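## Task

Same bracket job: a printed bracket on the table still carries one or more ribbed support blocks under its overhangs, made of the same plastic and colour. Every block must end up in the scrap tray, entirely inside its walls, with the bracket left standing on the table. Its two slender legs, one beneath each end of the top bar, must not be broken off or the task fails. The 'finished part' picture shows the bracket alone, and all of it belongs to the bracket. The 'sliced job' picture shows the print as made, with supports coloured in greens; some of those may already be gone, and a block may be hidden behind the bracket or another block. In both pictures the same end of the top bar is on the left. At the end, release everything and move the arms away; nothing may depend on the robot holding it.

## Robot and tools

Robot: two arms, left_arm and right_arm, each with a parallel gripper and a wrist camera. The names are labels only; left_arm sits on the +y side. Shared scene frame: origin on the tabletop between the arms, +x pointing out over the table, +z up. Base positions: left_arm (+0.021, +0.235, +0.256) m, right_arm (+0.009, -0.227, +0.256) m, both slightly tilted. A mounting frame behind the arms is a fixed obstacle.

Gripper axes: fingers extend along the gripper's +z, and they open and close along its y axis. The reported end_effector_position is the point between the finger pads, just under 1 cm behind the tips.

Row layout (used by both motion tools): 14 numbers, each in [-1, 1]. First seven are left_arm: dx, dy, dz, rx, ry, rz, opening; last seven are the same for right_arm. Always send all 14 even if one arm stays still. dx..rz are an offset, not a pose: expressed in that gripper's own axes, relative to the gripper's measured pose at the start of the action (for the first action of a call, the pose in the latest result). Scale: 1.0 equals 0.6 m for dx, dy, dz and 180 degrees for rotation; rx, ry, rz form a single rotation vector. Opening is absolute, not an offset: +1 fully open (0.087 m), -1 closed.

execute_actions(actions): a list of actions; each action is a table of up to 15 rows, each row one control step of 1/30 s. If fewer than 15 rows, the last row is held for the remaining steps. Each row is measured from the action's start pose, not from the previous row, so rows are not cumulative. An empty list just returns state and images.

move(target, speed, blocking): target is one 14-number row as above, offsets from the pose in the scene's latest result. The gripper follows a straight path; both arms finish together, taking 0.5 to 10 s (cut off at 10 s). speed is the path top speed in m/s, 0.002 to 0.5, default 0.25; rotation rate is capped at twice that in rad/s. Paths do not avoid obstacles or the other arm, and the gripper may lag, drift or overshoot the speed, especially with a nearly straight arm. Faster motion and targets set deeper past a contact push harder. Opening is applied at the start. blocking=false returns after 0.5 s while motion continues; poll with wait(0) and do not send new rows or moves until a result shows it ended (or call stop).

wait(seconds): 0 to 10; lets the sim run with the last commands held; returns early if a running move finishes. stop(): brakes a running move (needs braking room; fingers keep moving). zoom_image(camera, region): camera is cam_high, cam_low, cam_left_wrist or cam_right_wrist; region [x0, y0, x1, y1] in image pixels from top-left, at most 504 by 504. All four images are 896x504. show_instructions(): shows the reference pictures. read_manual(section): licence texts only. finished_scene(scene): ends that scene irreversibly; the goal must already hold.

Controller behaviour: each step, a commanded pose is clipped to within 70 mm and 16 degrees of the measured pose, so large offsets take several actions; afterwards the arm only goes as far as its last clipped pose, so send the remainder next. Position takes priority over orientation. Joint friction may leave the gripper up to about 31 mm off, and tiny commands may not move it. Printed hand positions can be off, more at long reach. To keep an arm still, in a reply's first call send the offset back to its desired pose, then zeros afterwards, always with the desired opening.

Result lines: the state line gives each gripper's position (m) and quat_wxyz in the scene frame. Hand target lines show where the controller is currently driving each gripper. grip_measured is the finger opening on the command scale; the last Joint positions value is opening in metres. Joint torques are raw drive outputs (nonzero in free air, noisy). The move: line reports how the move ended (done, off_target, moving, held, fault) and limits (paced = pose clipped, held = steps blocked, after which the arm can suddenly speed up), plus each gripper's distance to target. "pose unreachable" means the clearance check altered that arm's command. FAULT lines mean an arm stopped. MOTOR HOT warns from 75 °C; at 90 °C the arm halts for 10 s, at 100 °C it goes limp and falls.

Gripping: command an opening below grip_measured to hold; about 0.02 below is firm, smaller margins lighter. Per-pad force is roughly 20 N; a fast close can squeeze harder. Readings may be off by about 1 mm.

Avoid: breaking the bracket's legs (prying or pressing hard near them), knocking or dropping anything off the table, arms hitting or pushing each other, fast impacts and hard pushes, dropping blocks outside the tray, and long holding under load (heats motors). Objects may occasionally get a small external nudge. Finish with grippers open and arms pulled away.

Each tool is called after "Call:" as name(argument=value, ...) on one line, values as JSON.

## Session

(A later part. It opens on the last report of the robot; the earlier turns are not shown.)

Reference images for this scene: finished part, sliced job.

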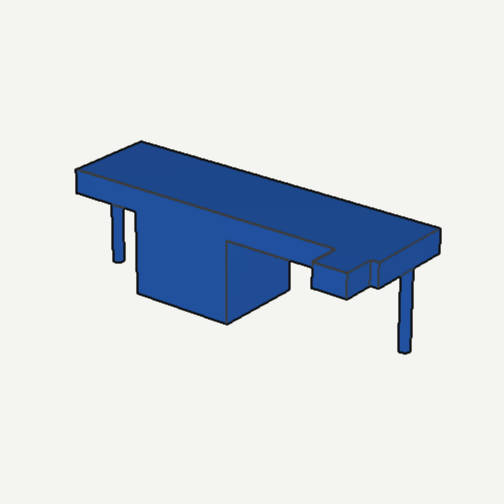

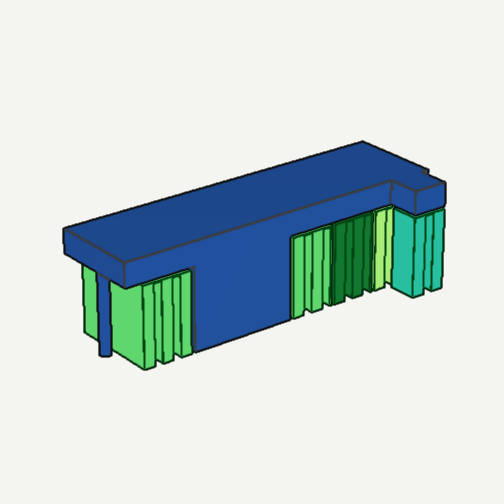

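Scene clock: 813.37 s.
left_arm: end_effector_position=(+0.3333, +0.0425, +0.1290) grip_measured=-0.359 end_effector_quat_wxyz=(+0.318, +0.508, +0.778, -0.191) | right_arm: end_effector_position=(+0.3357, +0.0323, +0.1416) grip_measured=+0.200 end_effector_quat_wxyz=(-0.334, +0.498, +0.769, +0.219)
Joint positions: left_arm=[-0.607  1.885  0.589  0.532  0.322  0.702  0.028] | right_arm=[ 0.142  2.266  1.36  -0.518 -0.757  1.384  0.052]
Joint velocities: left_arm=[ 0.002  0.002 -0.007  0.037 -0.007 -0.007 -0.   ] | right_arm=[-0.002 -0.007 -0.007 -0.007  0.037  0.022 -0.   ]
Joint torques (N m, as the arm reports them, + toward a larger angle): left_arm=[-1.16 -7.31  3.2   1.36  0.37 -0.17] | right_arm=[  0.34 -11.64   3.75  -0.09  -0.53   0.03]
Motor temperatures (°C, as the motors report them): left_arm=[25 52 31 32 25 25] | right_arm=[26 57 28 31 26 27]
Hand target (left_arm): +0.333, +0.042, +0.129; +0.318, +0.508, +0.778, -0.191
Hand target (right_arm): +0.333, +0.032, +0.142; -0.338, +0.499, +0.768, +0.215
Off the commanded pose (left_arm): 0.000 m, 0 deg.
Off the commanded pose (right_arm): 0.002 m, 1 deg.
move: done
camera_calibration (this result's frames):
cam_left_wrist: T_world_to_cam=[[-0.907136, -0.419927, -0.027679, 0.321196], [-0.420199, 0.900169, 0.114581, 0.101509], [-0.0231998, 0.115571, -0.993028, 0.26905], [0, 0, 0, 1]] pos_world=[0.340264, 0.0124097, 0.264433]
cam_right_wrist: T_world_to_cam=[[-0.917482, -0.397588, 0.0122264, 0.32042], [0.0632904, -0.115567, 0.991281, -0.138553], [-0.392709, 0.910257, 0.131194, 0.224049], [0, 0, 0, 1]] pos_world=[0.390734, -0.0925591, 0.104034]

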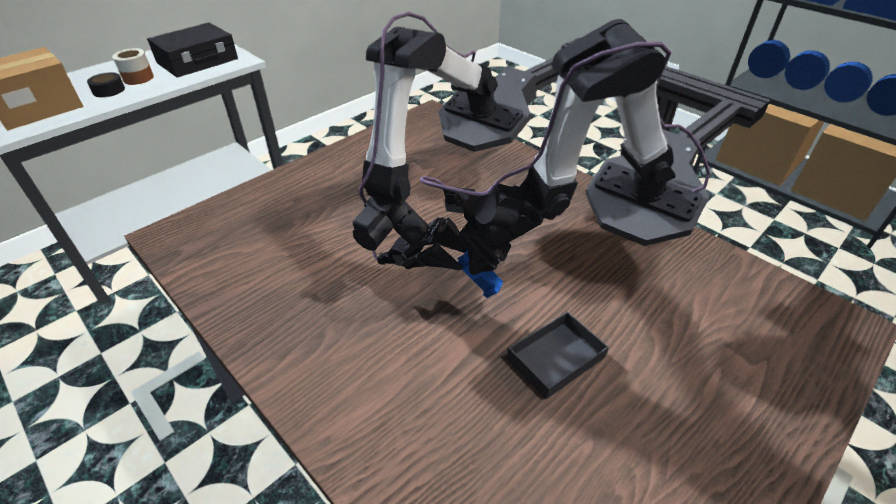

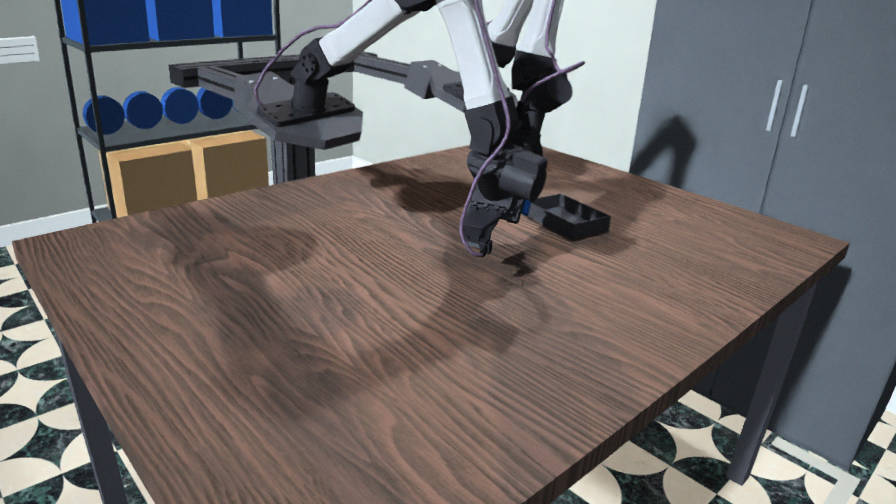

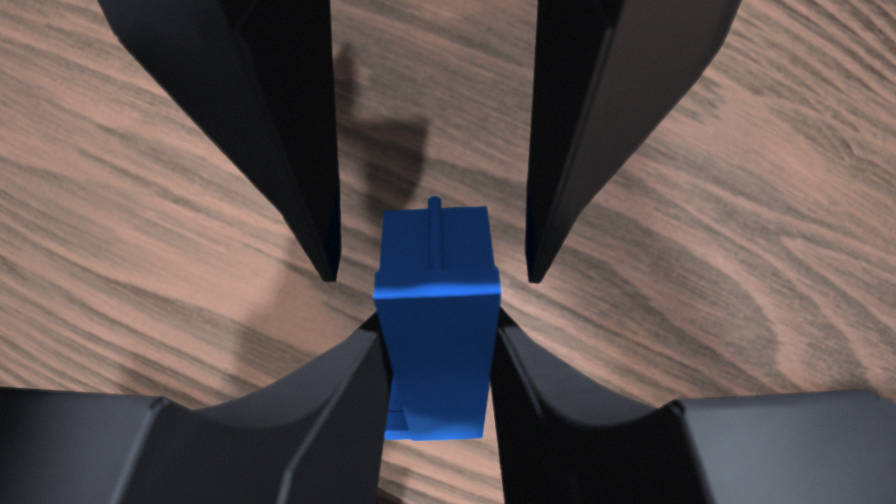

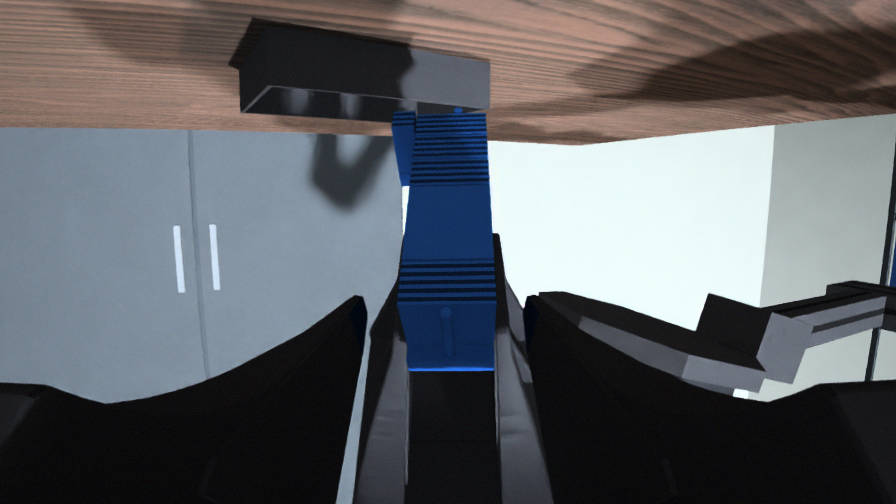

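Call:
execute_actions(actions=[[[0,0,0,0,0,0,-0.40,0,0,0,0,0,0,0.165],[0,0,0,0,0,0,-0.40,0,0,0,0,0,0,0.13],[0,0,0,0,0,0,-0.40,0,0,0,0,0,0,0.095],[0,0,0,0,0,0,-0.40,0,0,0,0,0,0,0.06],[0,0,0,0,0,0,-0.40,0,0,0,0,0,0,0.025],[0,0,0,0,0,0,-0.40,0,0,0,0,0,0,-0.01],[0,0,0,0,0,0,-0.40,0,0,0,0,0,0,-0.045],[0,0,0,0,0,0,-0.40,0,0,0,0,0,0,-0.08],[0,0,0,0,0,0,-0.40,0,0,0,0,0,0,-0.115],[0,0,0,0,0,0,-0.40,0,0,0,0,0,0,-0.15],[0,0,0,0,0,0,-0.40,0,0,0,0,0,0,-0.18],[0,0,0,0,0,0,-0.40,0,0,0,0,0,0,-0.21],[0,0,0,0,0,0,-0.40,0,0,0,0,0,0,-0.24],[0,0,0,0,0,0,-0.40,0,0,0,0,0,0,-0.265],[0,0,0,0,0,0,-0.40,0,0,0,0,0,0,-0.285]],[[0,0,0,0,0,0,-0.40,0,0,0,0,0,0,-0.295],[0,0,0,0,0,0,-0.40,0,0,0,0,0,0,-0.304],[0,0,0,0,0,0,-0.40,0,0,0,0,0,0,-0.313],[0,0,0,0,0,0,-0.40,0,0,0,0,0,0,-0.322],[0,0,0,0,0,0,-0.40,0,0,0,0,0,0,-0.331],[0,0,0,0,0,0,-0.40,0,0,0,0,0,0,-0.34],[0,0,0,0,0,0,-0.40,0,0,0,0,0,0,-0.349],[0,0,0,0,0,0,-0.40,0,0,0,0,0,0,-0.358],[0,0,0,0,0,0,-0.40,0,0,0,0,0,0,-0.367],[0,0,0,0,0,0,-0.40,0,0,0,0,0,0,-0.376],[0,0,0,0,0,0,-0.40,0,0,0,0,0,0,-0.385],[0,0,0,0,0,0,-0.40,0,0,0,0,0,0,-0.394],[0,0,0,0,0,0,-0.40,0,0,0,0,0,0,-0.403],[0,0,0,0,0,0,-0.40,0,0,0,0,0,0,-0.412],[0,0,0,0,0,0,-0.40,0,0,0,0,0,0,-0.42]]])

Scene clock: 822.47 s.
left_arm: end_effector_position=(+0.3334, +0.0426, +0.1290) grip_measured=-0.359 end_effector_quat_wxyz=(+0.318, +0.508, +0.778, -0.191) | right_arm: end_effector_position=(+0.3350, +0.0320, +0.1417) grip_measured=-0.346 end_effector_quat_wxyz=(-0.335, +0.498, +0.769, +0.218)
Joint positions: left_arm=[-0.607  1.885  0.589  0.532  0.321  0.702  0.028] | right_arm=[ 0.142  2.266  1.36  -0.522 -0.757  1.382  0.029]
Joint velocities: left_arm=[-0.017 -0.007  0.002  0.066 -0.022  0.007 -0.   ] | right_arm=[-0.012 -0.007  0.017  0.007 -0.007 -0.007  0.   ]
Joint torques (N m, as the arm reports them, + toward a larger angle): left_arm=[-1.17 -7.33  3.24  1.36  0.36 -0.14] | right_arm=[  0.29 -11.62   3.85   0.04  -0.51   0.04]
Motor temperatures (°C, as the motors report them): left_arm=[25 51 31 33 25 25] | right_arm=[26 57 28 31 26 27]
Hand target (left_arm): +0.333, +0.042, +0.129; +0.318, +0.508, +0.778, -0.191
Hand target (right_arm): +0.335, +0.032, +0.142; -0.335, +0.498, +0.769, +0.219
Off the commanded pose (left_arm): 0.000 m, 0 deg.
Off the commanded pose (right_arm): 0.000 m, 0 deg.
camera_calibration (this result's frames):
cam_left_wrist: T_world_to_cam=[[-0.906957, -0.420285, -0.0281059, 0.321309], [-0.420592, 0.899925, 0.115055, 0.101519], [-0.0230625, 0.116171, -0.992961, 0.268917], [0, 0, 0, 1]] pos_world=[0.340313, 0.0124421, 0.264374]
cam_right_wrist: T_world_to_cam=[[-0.916834, -0.398986, 0.0149851, 0.319063], [0.0661866, -0.114864, 0.991174, -0.139639], [-0.393744, 0.909734, 0.131719, 0.224242], [0, 0, 0, 1]] pos_world=[0.390064, -0.0927381, 0.104088]

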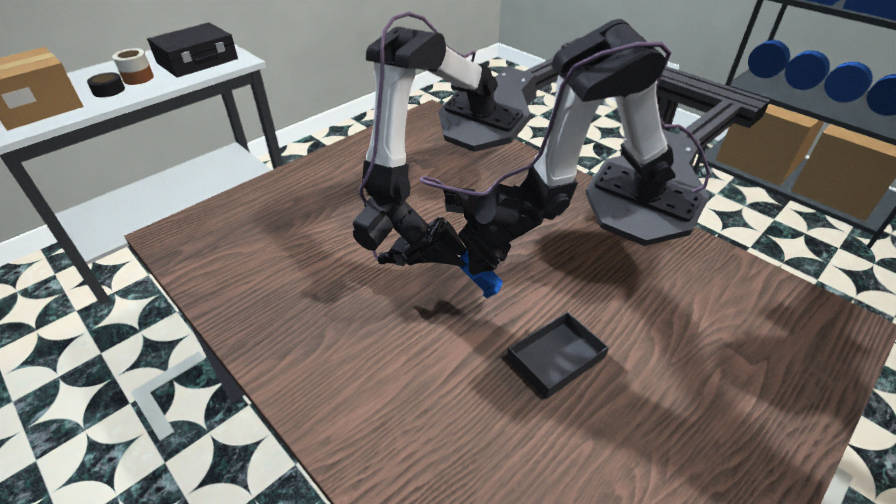

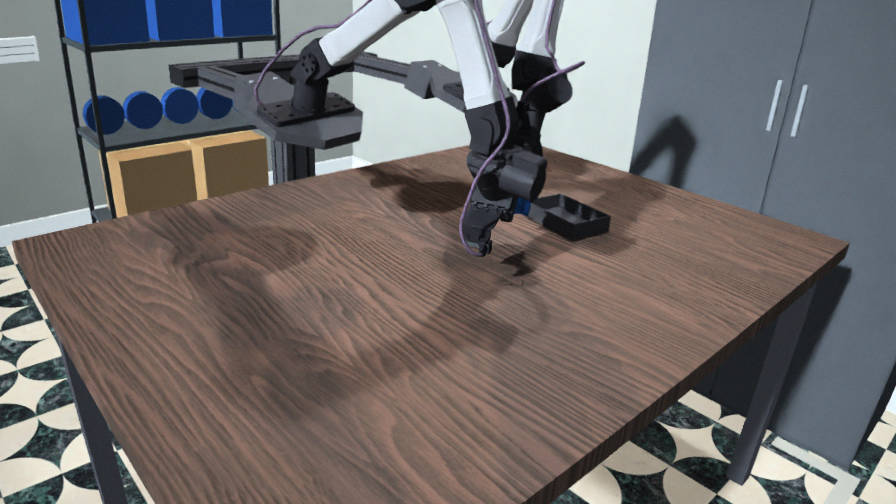

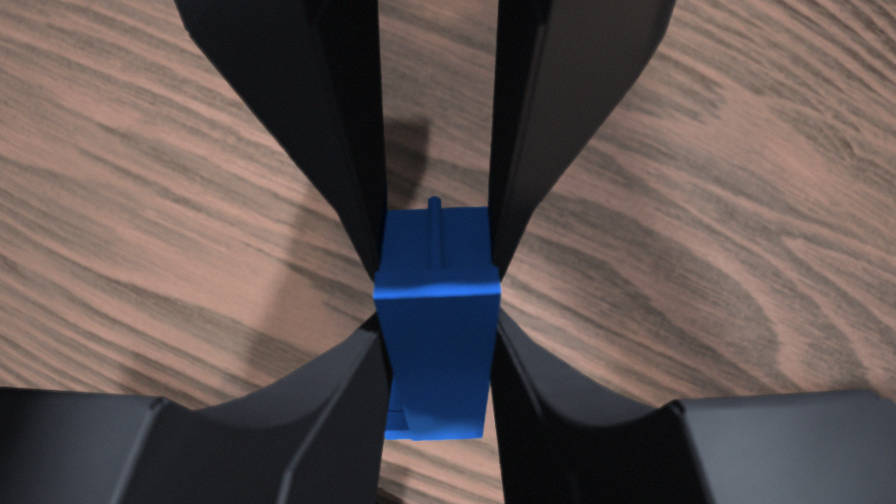

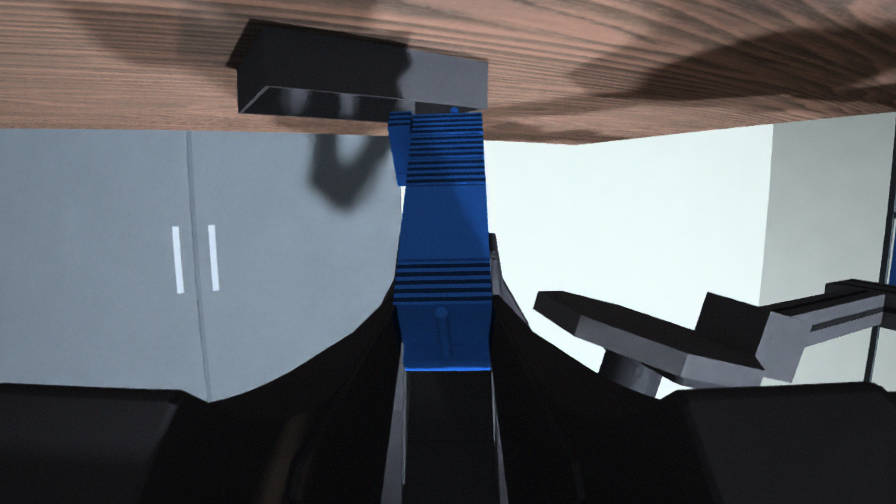

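Call:
move(target=[0,0,0,0,0,0,-0.40, 0,0,0,0,0,0.03,-0.40], speed=0.025)

Scene clock: 833.60 s.
left_arm: end_effector_position=(+0.3340, +0.0430, +0.1290) grip_measured=-0.359 end_effector_quat_wxyz=(+0.318, +0.507, +0.778, -0.189) | right_arm: end_effector_position=(+0.3383, +0.0334, +0.1416) grip_measured=-0.346 end_effector_quat_wxyz=(-0.343, +0.529, +0.749, +0.205)
Joint positions: left_arm=[-0.607  1.885  0.589  0.534  0.318  0.702  0.028] | right_arm=[ 0.142  2.266  1.36  -0.521 -0.757  1.464  0.029]
Joint velocities: left_arm=[-0.002 -0.007  0.012 -0.037  0.007  0.051 -0.001] | right_arm=[ 0.002 -0.012 -0.012  0.022  0.007  0.066  0.001]
Joint torques (N m, as the arm reports them, + toward a larger angle): left_arm=[-1.19 -7.42  3.13  1.34  0.4  -0.17] | right_arm=[  0.05 -12.34   2.14   0.09  -0.52   0.11]
Motor temperatures (°C, as the motors report them): left_arm=[25 51 31 33 26 25] | right_arm=[26 58 28 30 26 27]
Hand target (left_arm): +0.333, +0.043, +0.129; +0.318, +0.508, +0.778, -0.190
Hand target (right_arm): +0.335, +0.032, +0.142; -0.345, +0.534, +0.745, +0.202
Off the commanded pose (left_arm): 0.001 m, 0 deg.
Off the commanded pose (right_arm): 0.004 m, 1 deg.
move: done
camera_calibration (this result's frames):
cam_left_wrist: T_world_to_cam=[[-0.905957, -0.422213, -0.0312764, 0.322249], [-0.422859, 0.898768, 0.115785, 0.102186], [-0.0207758, 0.118122, -0.992782, 0.268038], [0, 0, 0, 1]] pos_world=[0.340723, 0.0125546, 0.264351]
cam_right_wrist: T_world_to_cam=[[-0.935194, -0.34641, 0.0735715, 0.318817], [0.113383, -0.0960735, 0.988895, -0.155849], [-0.335495, 0.933151, 0.129124, 0.204211], [0, 0, 0, 1]] pos_world=[0.384338, -0.0950915, 0.104294]

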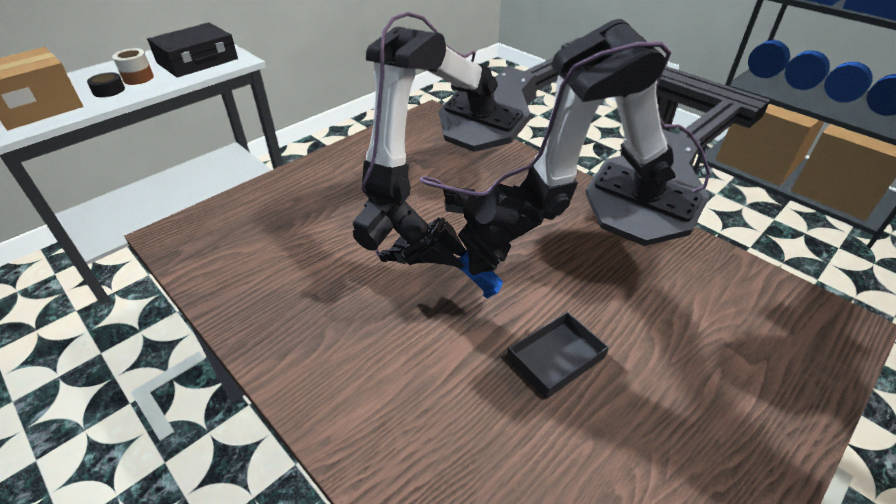

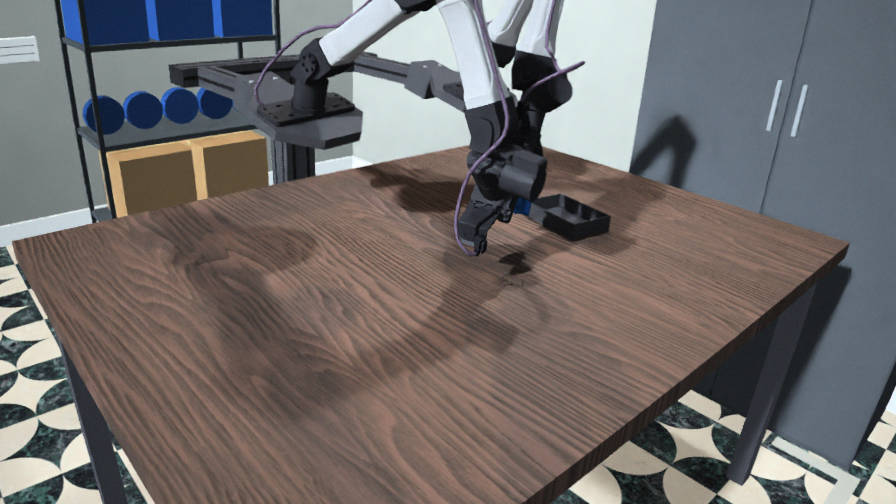

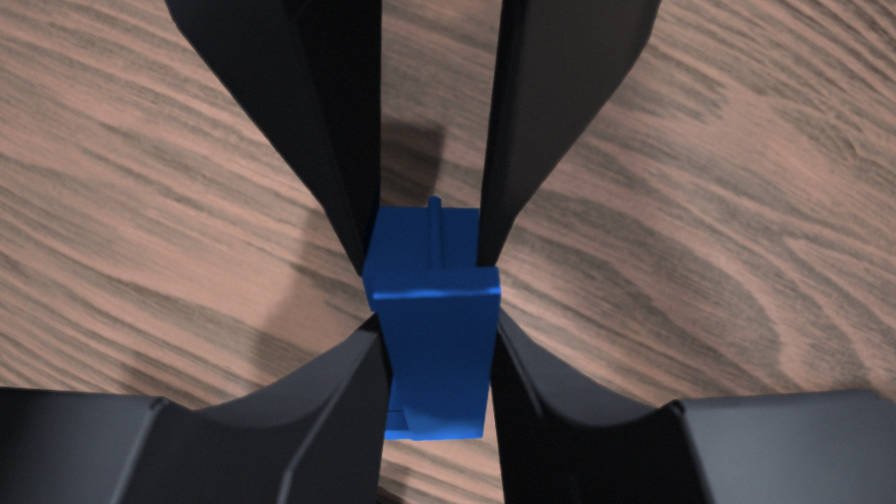

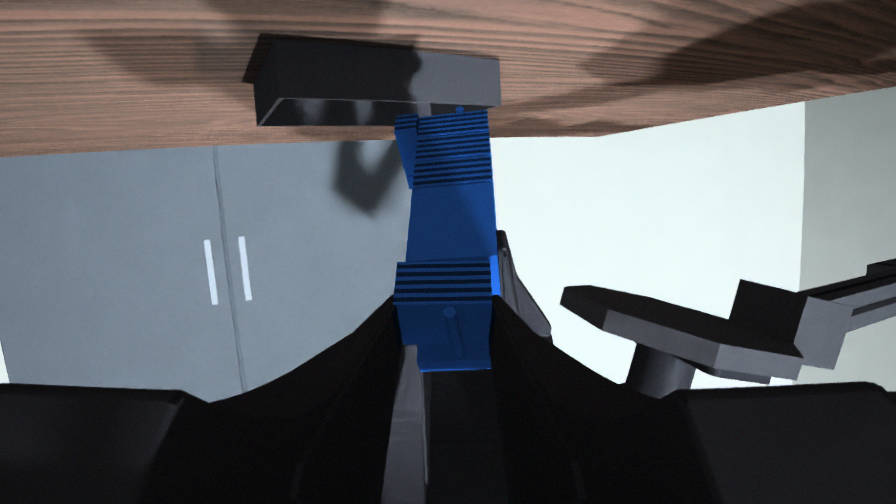

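Call:
zoom_image(camera="cam_right_wrist", region=[370, 230, 530, 390])

Call:
zoom_image(camera="cam_left_wrist", region=[340, 170, 540, 330])

Region (370, 230, 530, 390) of cam_right_wrist's 896x504 image, scaled by 3.150, with more detail than that image has.

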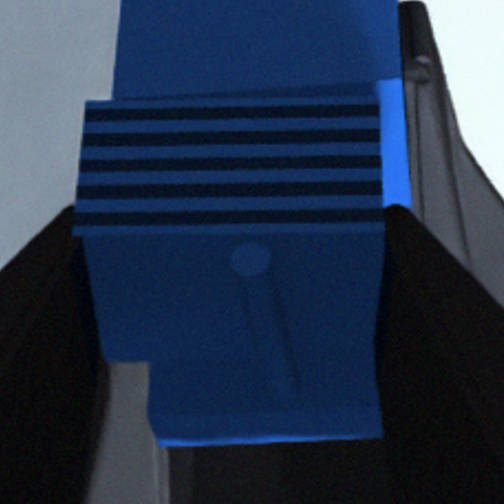

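Region (340, 170, 540, 330) of cam_left_wrist's 896x504 image, scaled by 2.520, with more detail than that image has; it fills the top 403 rows of this view, and the rest is white.

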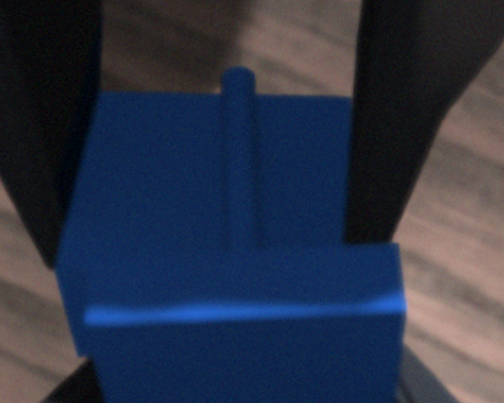

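Call:
execute_actions(actions=[[[0,0,0,0,0,0,-0.40,-0.0015,-0.0016,0.0019,0.001,0.0002,0.001,-0.40],[0,0,0,0,0,0,-0.40,-0.0029,-0.0032,0.0039,0.002,0.0005,0.0019,-0.40],[0,0,0,0,0,0,-0.40,-0.0044,-0.0048,0.0058,0.003,0.0007,0.0029,-0.40],[0,0,0,0,0,0,-0.40,-0.0058,-0.0064,0.0078,0.004,0.001,0.0038,-0.40],[0,0,0,0,0,0,-0.40,-0.0073,-0.008,0.0097,0.005,0.0012,0.0048,-0.40],[0,0,0,0,0,0,-0.40,-0.0093,-0.0079,0.0095,0.0046,0.001,0.0054,-0.40],[0,0,0,0,0,0,-0.40,-0.0112,-0.0078,0.0092,0.0042,0.0008,0.006,-0.40],[0,0,0,0,0,0,-0.40,-0.0132,-0.0076,0.009,0.0038,0.0006,0.0065,-0.40],[0,0,0,0,0,0,-0.40,-0.0151,-0.0075,0.0088,0.0034,0.0004,0.0071,-0.40],[0,0,0,0,0,0,-0.40,-0.0171,-0.0074,0.0086,0.0031,0.0003,0.0077,-0.40],[0,0,0,0,0,0,-0.40,-0.019,-0.0073,0.0083,0.0027,0.0001,0.0083,-0.40],[0,0,0,0,0,0,-0.40,-0.021,-0.0072,0.0081,0.0023,-0.0001,0.0089,-0.40],[0,0,0,0,0,0,-0.40,-0.0229,-0.007,0.0079,0.0019,-0.0003,0.0094,-0.40],[0,0,0,0,0,0,-0.40,-0.0249,-0.0069,0.0076,0.0015,-0.0005,0.01,-0.40],[0,0,0,0,0,0,-0.40,-0.0268,-0.0068,0.0074,0.0011,-0.0007,0.0106,-0.40]]])

Call:
wait(seconds=0.3)

Scene clock: 889.83 s.
left_arm: end_effector_position=(+0.3338, +0.0431, +0.1288) grip_measured=-0.359 end_effector_quat_wxyz=(+0.318, +0.507, +0.779, -0.189) | right_arm: end_effector_position=(+0.3376, +0.0310, +0.1371) grip_measured=-0.346 end_effector_quat_wxyz=(-0.346, +0.534, +0.745, +0.201)
Joint positions: left_arm=[-0.607  1.885  0.589  0.533  0.317  0.702  0.028] | right_arm=[ 0.136  2.279  1.36  -0.518 -0.759  1.467  0.029]
Joint velocities: left_arm=[-0.012 -0.027  0.007  0.051  0.022 -0.022 -0.001] | right_arm=[-0.066  0.042  0.002 -0.007 -0.022  0.007 -0.001]
Joint torques (N m, as the arm reports them, + toward a larger angle): left_arm=[-1.04 -7.35  3.13  1.39  0.36 -0.17] | right_arm=[-0.88 -9.89  3.44  0.06 -0.49  0.01]
Motor temperatures (°C, as the motors report them): left_arm=[25 50 31 33 26 25] | right_arm=[26 62 27 30 26 27]
Hand target (left_arm): +0.334, +0.043, +0.129; +0.318, +0.507, +0.778, -0.189
Hand target (right_arm): +0.337, +0.025, +0.127; -0.347, +0.541, +0.741, +0.197
Off the commanded pose (left_arm): 0.000 m, 0 deg.
Off the commanded pose (right_arm): 0.012 m, 1 deg.
camera_calibration (this result's frames):
cam_left_wrist: T_world_to_cam=[[-0.905983, -0.422197, -0.0307421, 0.322048], [-0.422758, 0.898676, 0.116861, 0.101819], [-0.0217113, 0.118871, -0.992672, 0.268139], [0, 0, 0, 1]] pos_world=[0.340636, 0.0125914, 0.264176]
cam_right_wrist: T_world_to_cam=[[-0.936854, -0.338985, 0.0859908, 0.316244], [0.124361, -0.0931056, 0.987859, -0.15522], [-0.326863, 0.936173, 0.129383, 0.203718], [0, 0, 0, 1]] pos_world=[0.382166, -0.0979648, 0.0997843]

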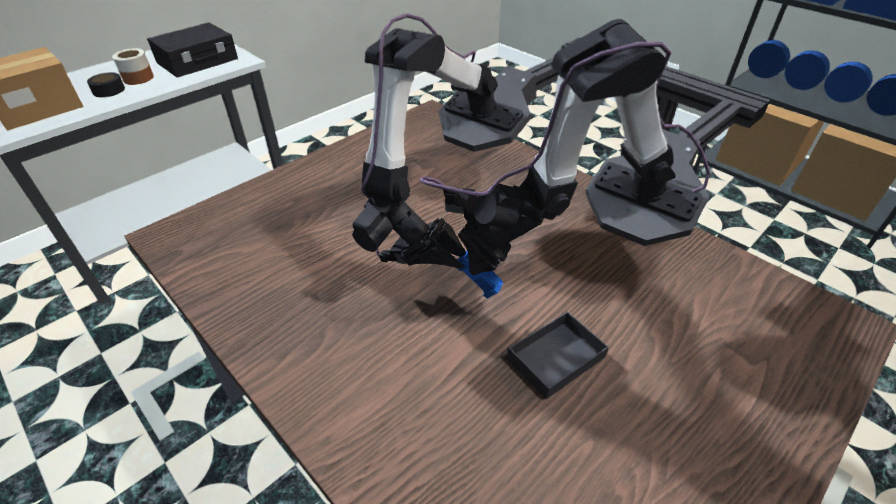

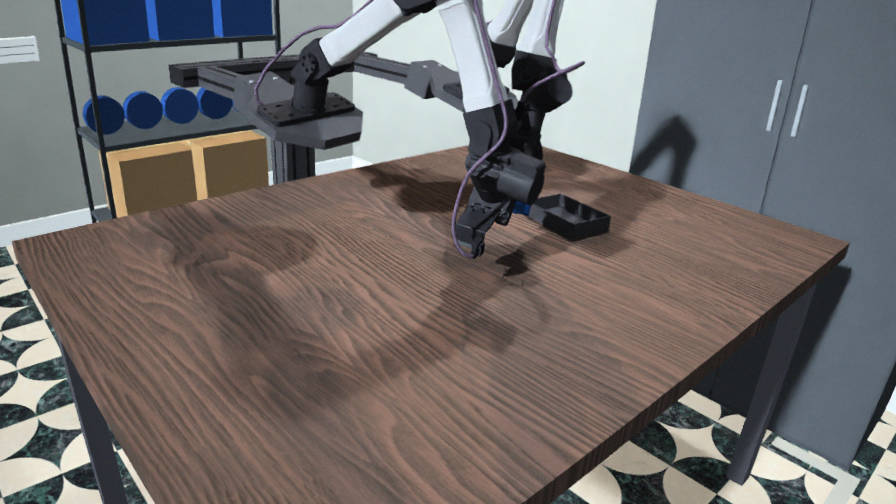

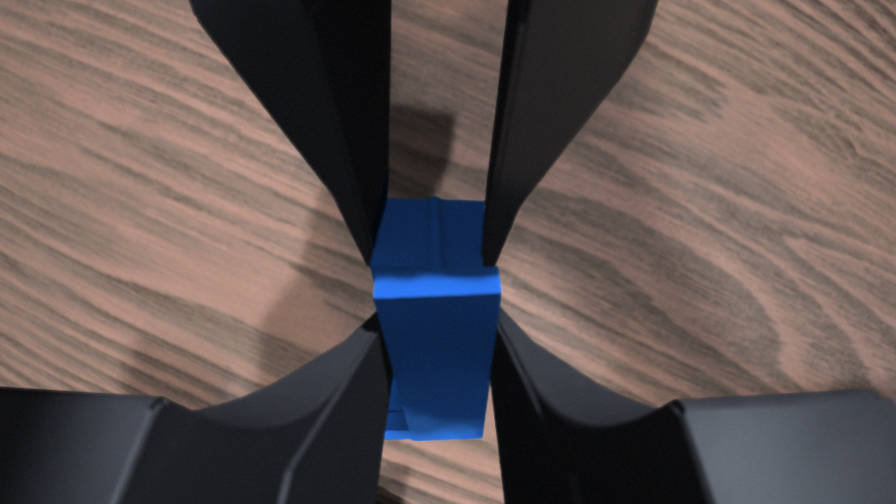

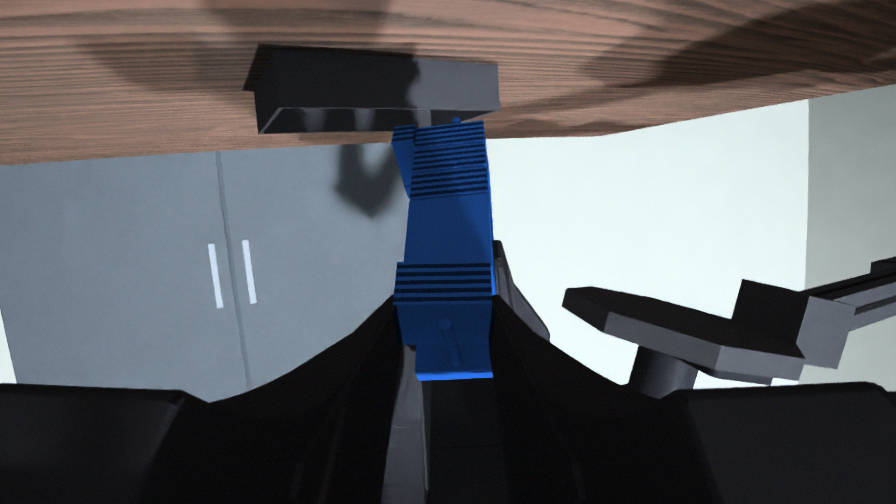

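Scene clock: 890.13 s.
left_arm: end_effector_position=(+0.3338, +0.0431, +0.1288) grip_measured=-0.359 end_effector_quat_wxyz=(+0.318, +0.507, +0.779, -0.189) | right_arm: end_effector_position=(+0.3379, +0.0288, +0.1347) grip_measured=-0.346 end_effector_quat_wxyz=(-0.346, +0.536, +0.743, +0.200)
Joint positions: left_arm=[-0.607  1.885  0.589  0.533  0.317  0.702  0.028] | right_arm=[ 0.13   2.285  1.36  -0.516 -0.759  1.467  0.029]
Joint velocities: left_arm=[-0.012 -0.007 -0.002  0.11  -0.051 -0.066 -0.001] | right_arm=[-0.012  0.012 -0.002  0.007 -0.022  0.081 -0.001]
Joint torques (N m, as the arm reports them, + toward a larger angle): left_arm=[-1.11 -7.36  3.23  1.36  0.35 -0.18] | right_arm=[ -0.64 -10.26   3.44   0.08  -0.5    0.04]
Motor temperatures (°C, as the motors report them): left_arm=[25 50 31 33 26 25] | right_arm=[26 62 27 30 26 27]
Hand target (left_arm): +0.334, +0.043, +0.129; +0.318, +0.507, +0.778, -0.189
Hand target (right_arm): +0.337, +0.025, +0.127; -0.347, +0.541, +0.741, +0.197
Off the commanded pose (left_arm): 0.000 m, 0 deg.
Off the commanded pose (right_arm): 0.009 m, 1 deg.
wait: 0.30 s; at rest by 0.23 s
camera_calibration (this result's frames):
cam_left_wrist: T_world_to_cam=[[-0.905983, -0.422197, -0.0307421, 0.322048], [-0.422758, 0.898676, 0.116861, 0.101819], [-0.0217113, 0.118871, -0.992672, 0.268139], [0, 0, 0, 1]] pos_world=[0.340636, 0.0125914, 0.264176]
cam_right_wrist: T_world_to_cam=[[-0.938283, -0.333804, 0.0905561, 0.315758], [0.127716, -0.0910667, 0.987621, -0.154194], [-0.321425, 0.938233, 0.128078, 0.204474], [0, 0, 0, 1]] pos_world=[0.381686, -0.100485, 0.0975024]

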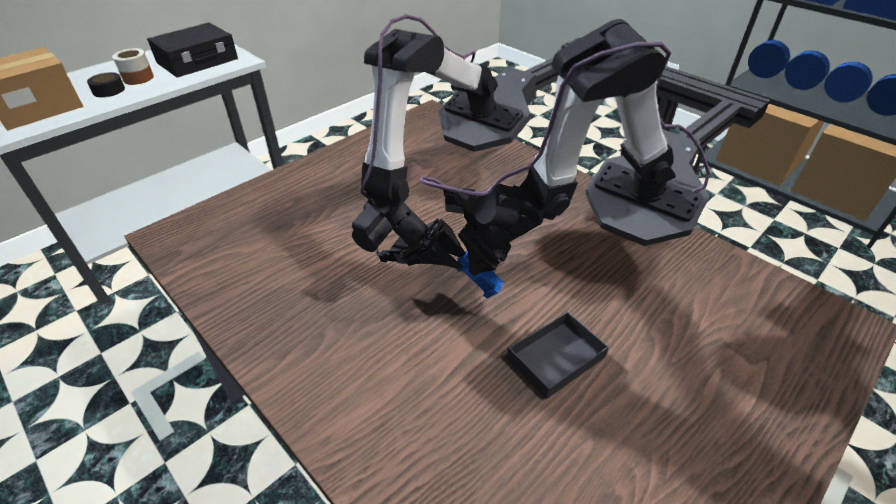

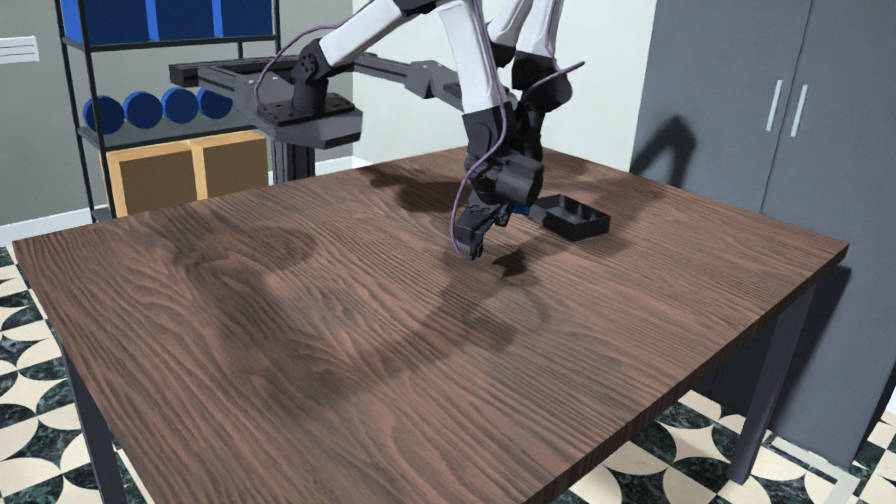

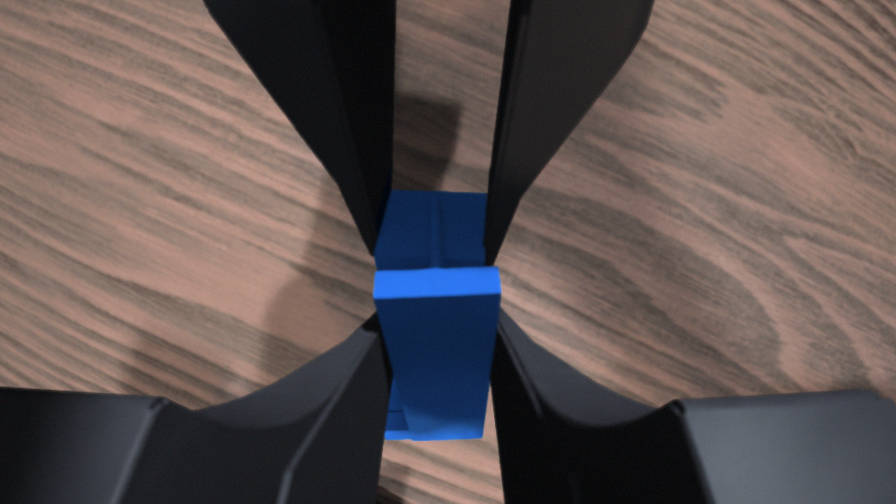

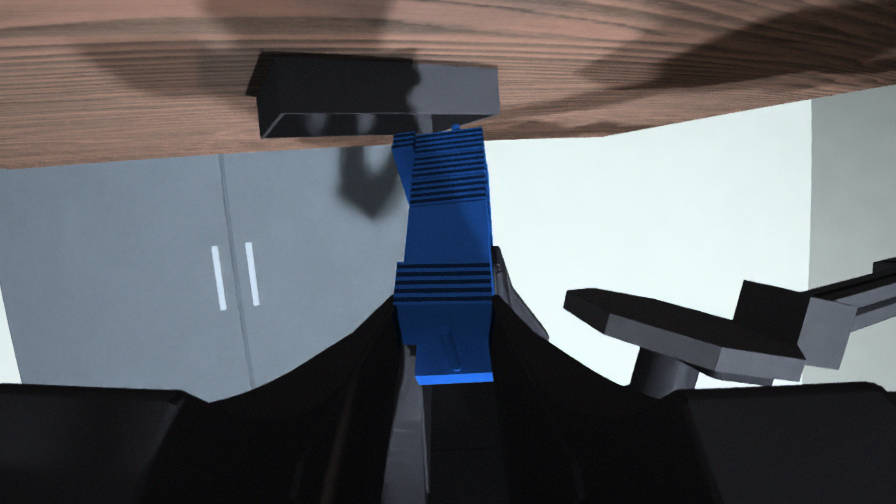

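Call:
execute_actions(actions=[])

Scene clock: 899.57 s.
left_arm: end_effector_position=(+0.3338, +0.0431, +0.1288) grip_measured=-0.359 end_effector_quat_wxyz=(+0.318, +0.507, +0.779, -0.189) | right_arm: end_effector_position=(+0.3379, +0.0288, +0.1347) grip_measured=-0.346 end_effector_quat_wxyz=(-0.346, +0.536, +0.743, +0.200)
Joint positions: left_arm=[-0.607  1.885  0.589  0.533  0.317  0.702  0.028] | right_arm=[ 0.13   2.285  1.36  -0.516 -0.759  1.467  0.029]
Joint velocities: left_arm=[-0.002 -0.002 -0.002  0.037  0.022  0.051 -0.   ] | right_arm=[-0.007  0.007 -0.002 -0.007  0.066 -0.066  0.   ]
Joint torques (N m, as the arm reports them, + toward a larger angle): left_arm=[-1.26 -7.39  3.11  1.39  0.36 -0.15] | right_arm=[ -0.63 -10.36   3.44   0.08  -0.5    0.01]
Motor temperatures (°C, as the motors report them): left_arm=[25 50 31 33 26 25] | right_arm=[26 61 27 29 26 27]
Hand target (left_arm): +0.334, +0.043, +0.129; +0.318, +0.507, +0.778, -0.189
Hand target (right_arm): +0.337, +0.025, +0.127; -0.347, +0.541, +0.741, +0.197
Off the commanded pose (left_arm): 0.000 m, 0 deg.
Off the commanded pose (right_arm): 0.009 m, 1 deg.
camera_calibration (this result's frames):
cam_left_wrist: T_world_to_cam=[[-0.905983, -0.422197, -0.0307421, 0.322048], [-0.422758, 0.898676, 0.116861, 0.101819], [-0.0217113, 0.118871, -0.992672, 0.268139], [0, 0, 0, 1]] pos_world=[0.340636, 0.0125914, 0.264176]
cam_right_wrist: T_world_to_cam=[[-0.938283, -0.333804, 0.0905561, 0.315758], [0.127716, -0.0910667, 0.987621, -0.154194], [-0.321425, 0.938233, 0.128078, 0.204474], [0, 0, 0, 1]] pos_world=[0.381686, -0.100485, 0.0975024]

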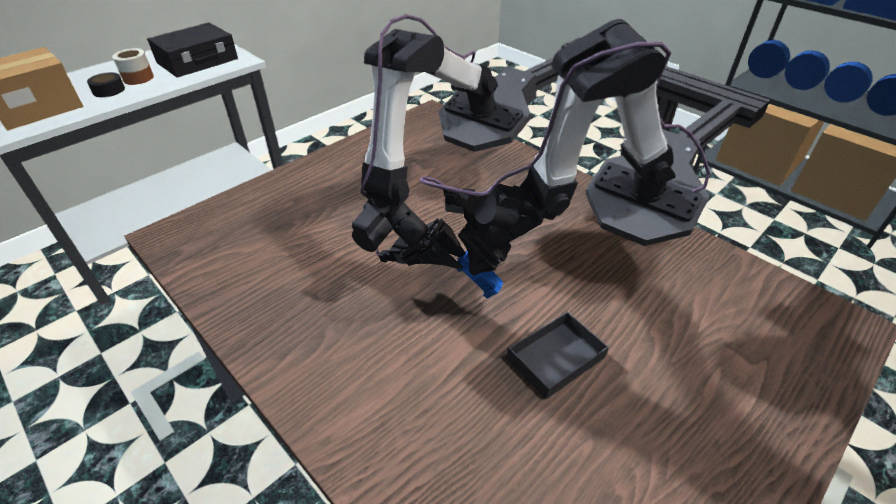

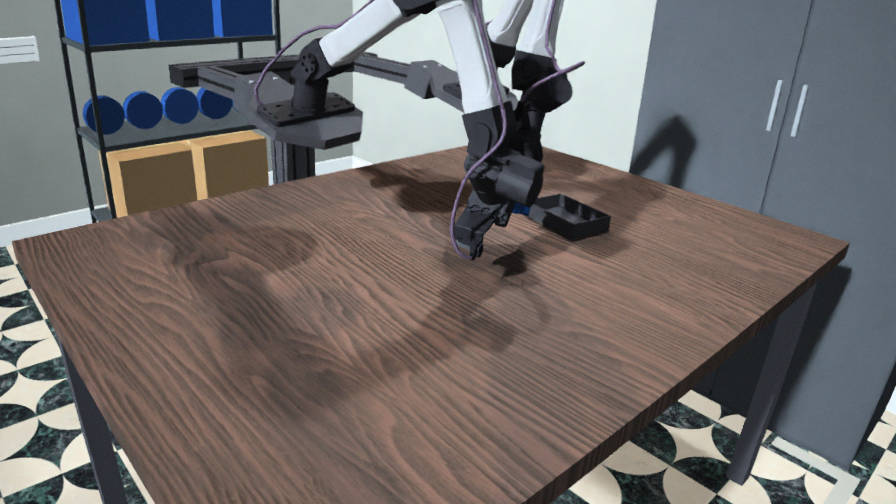

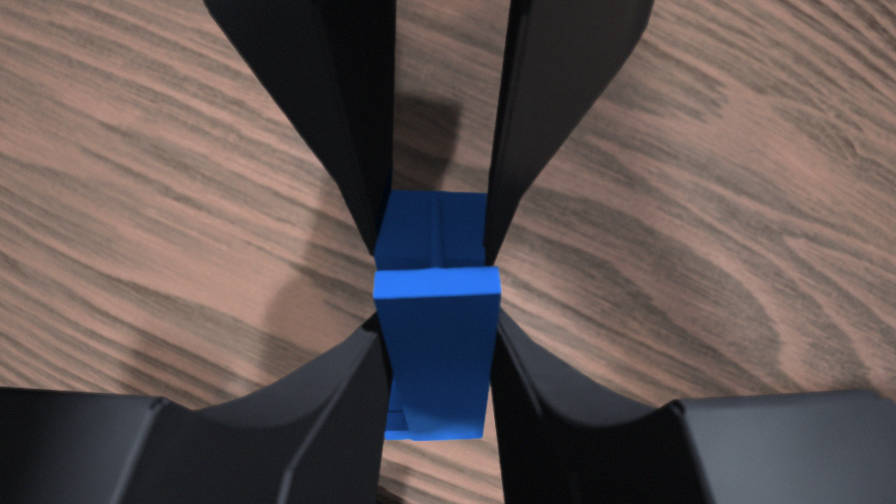

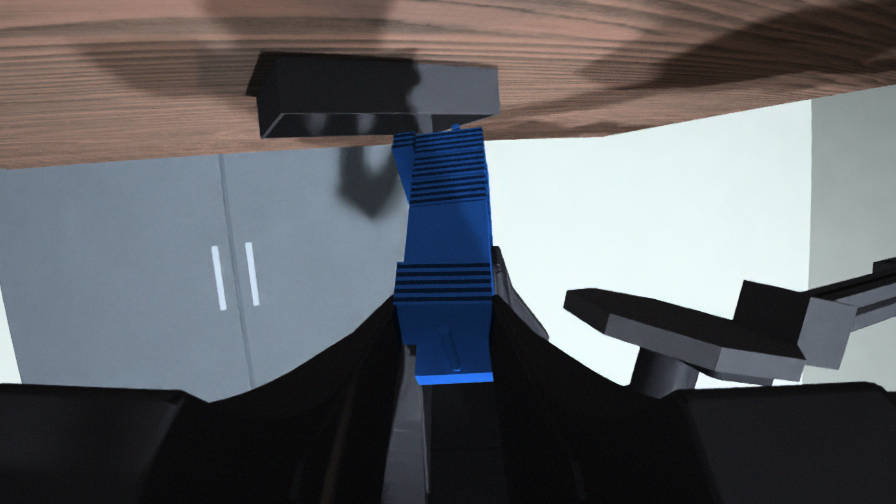

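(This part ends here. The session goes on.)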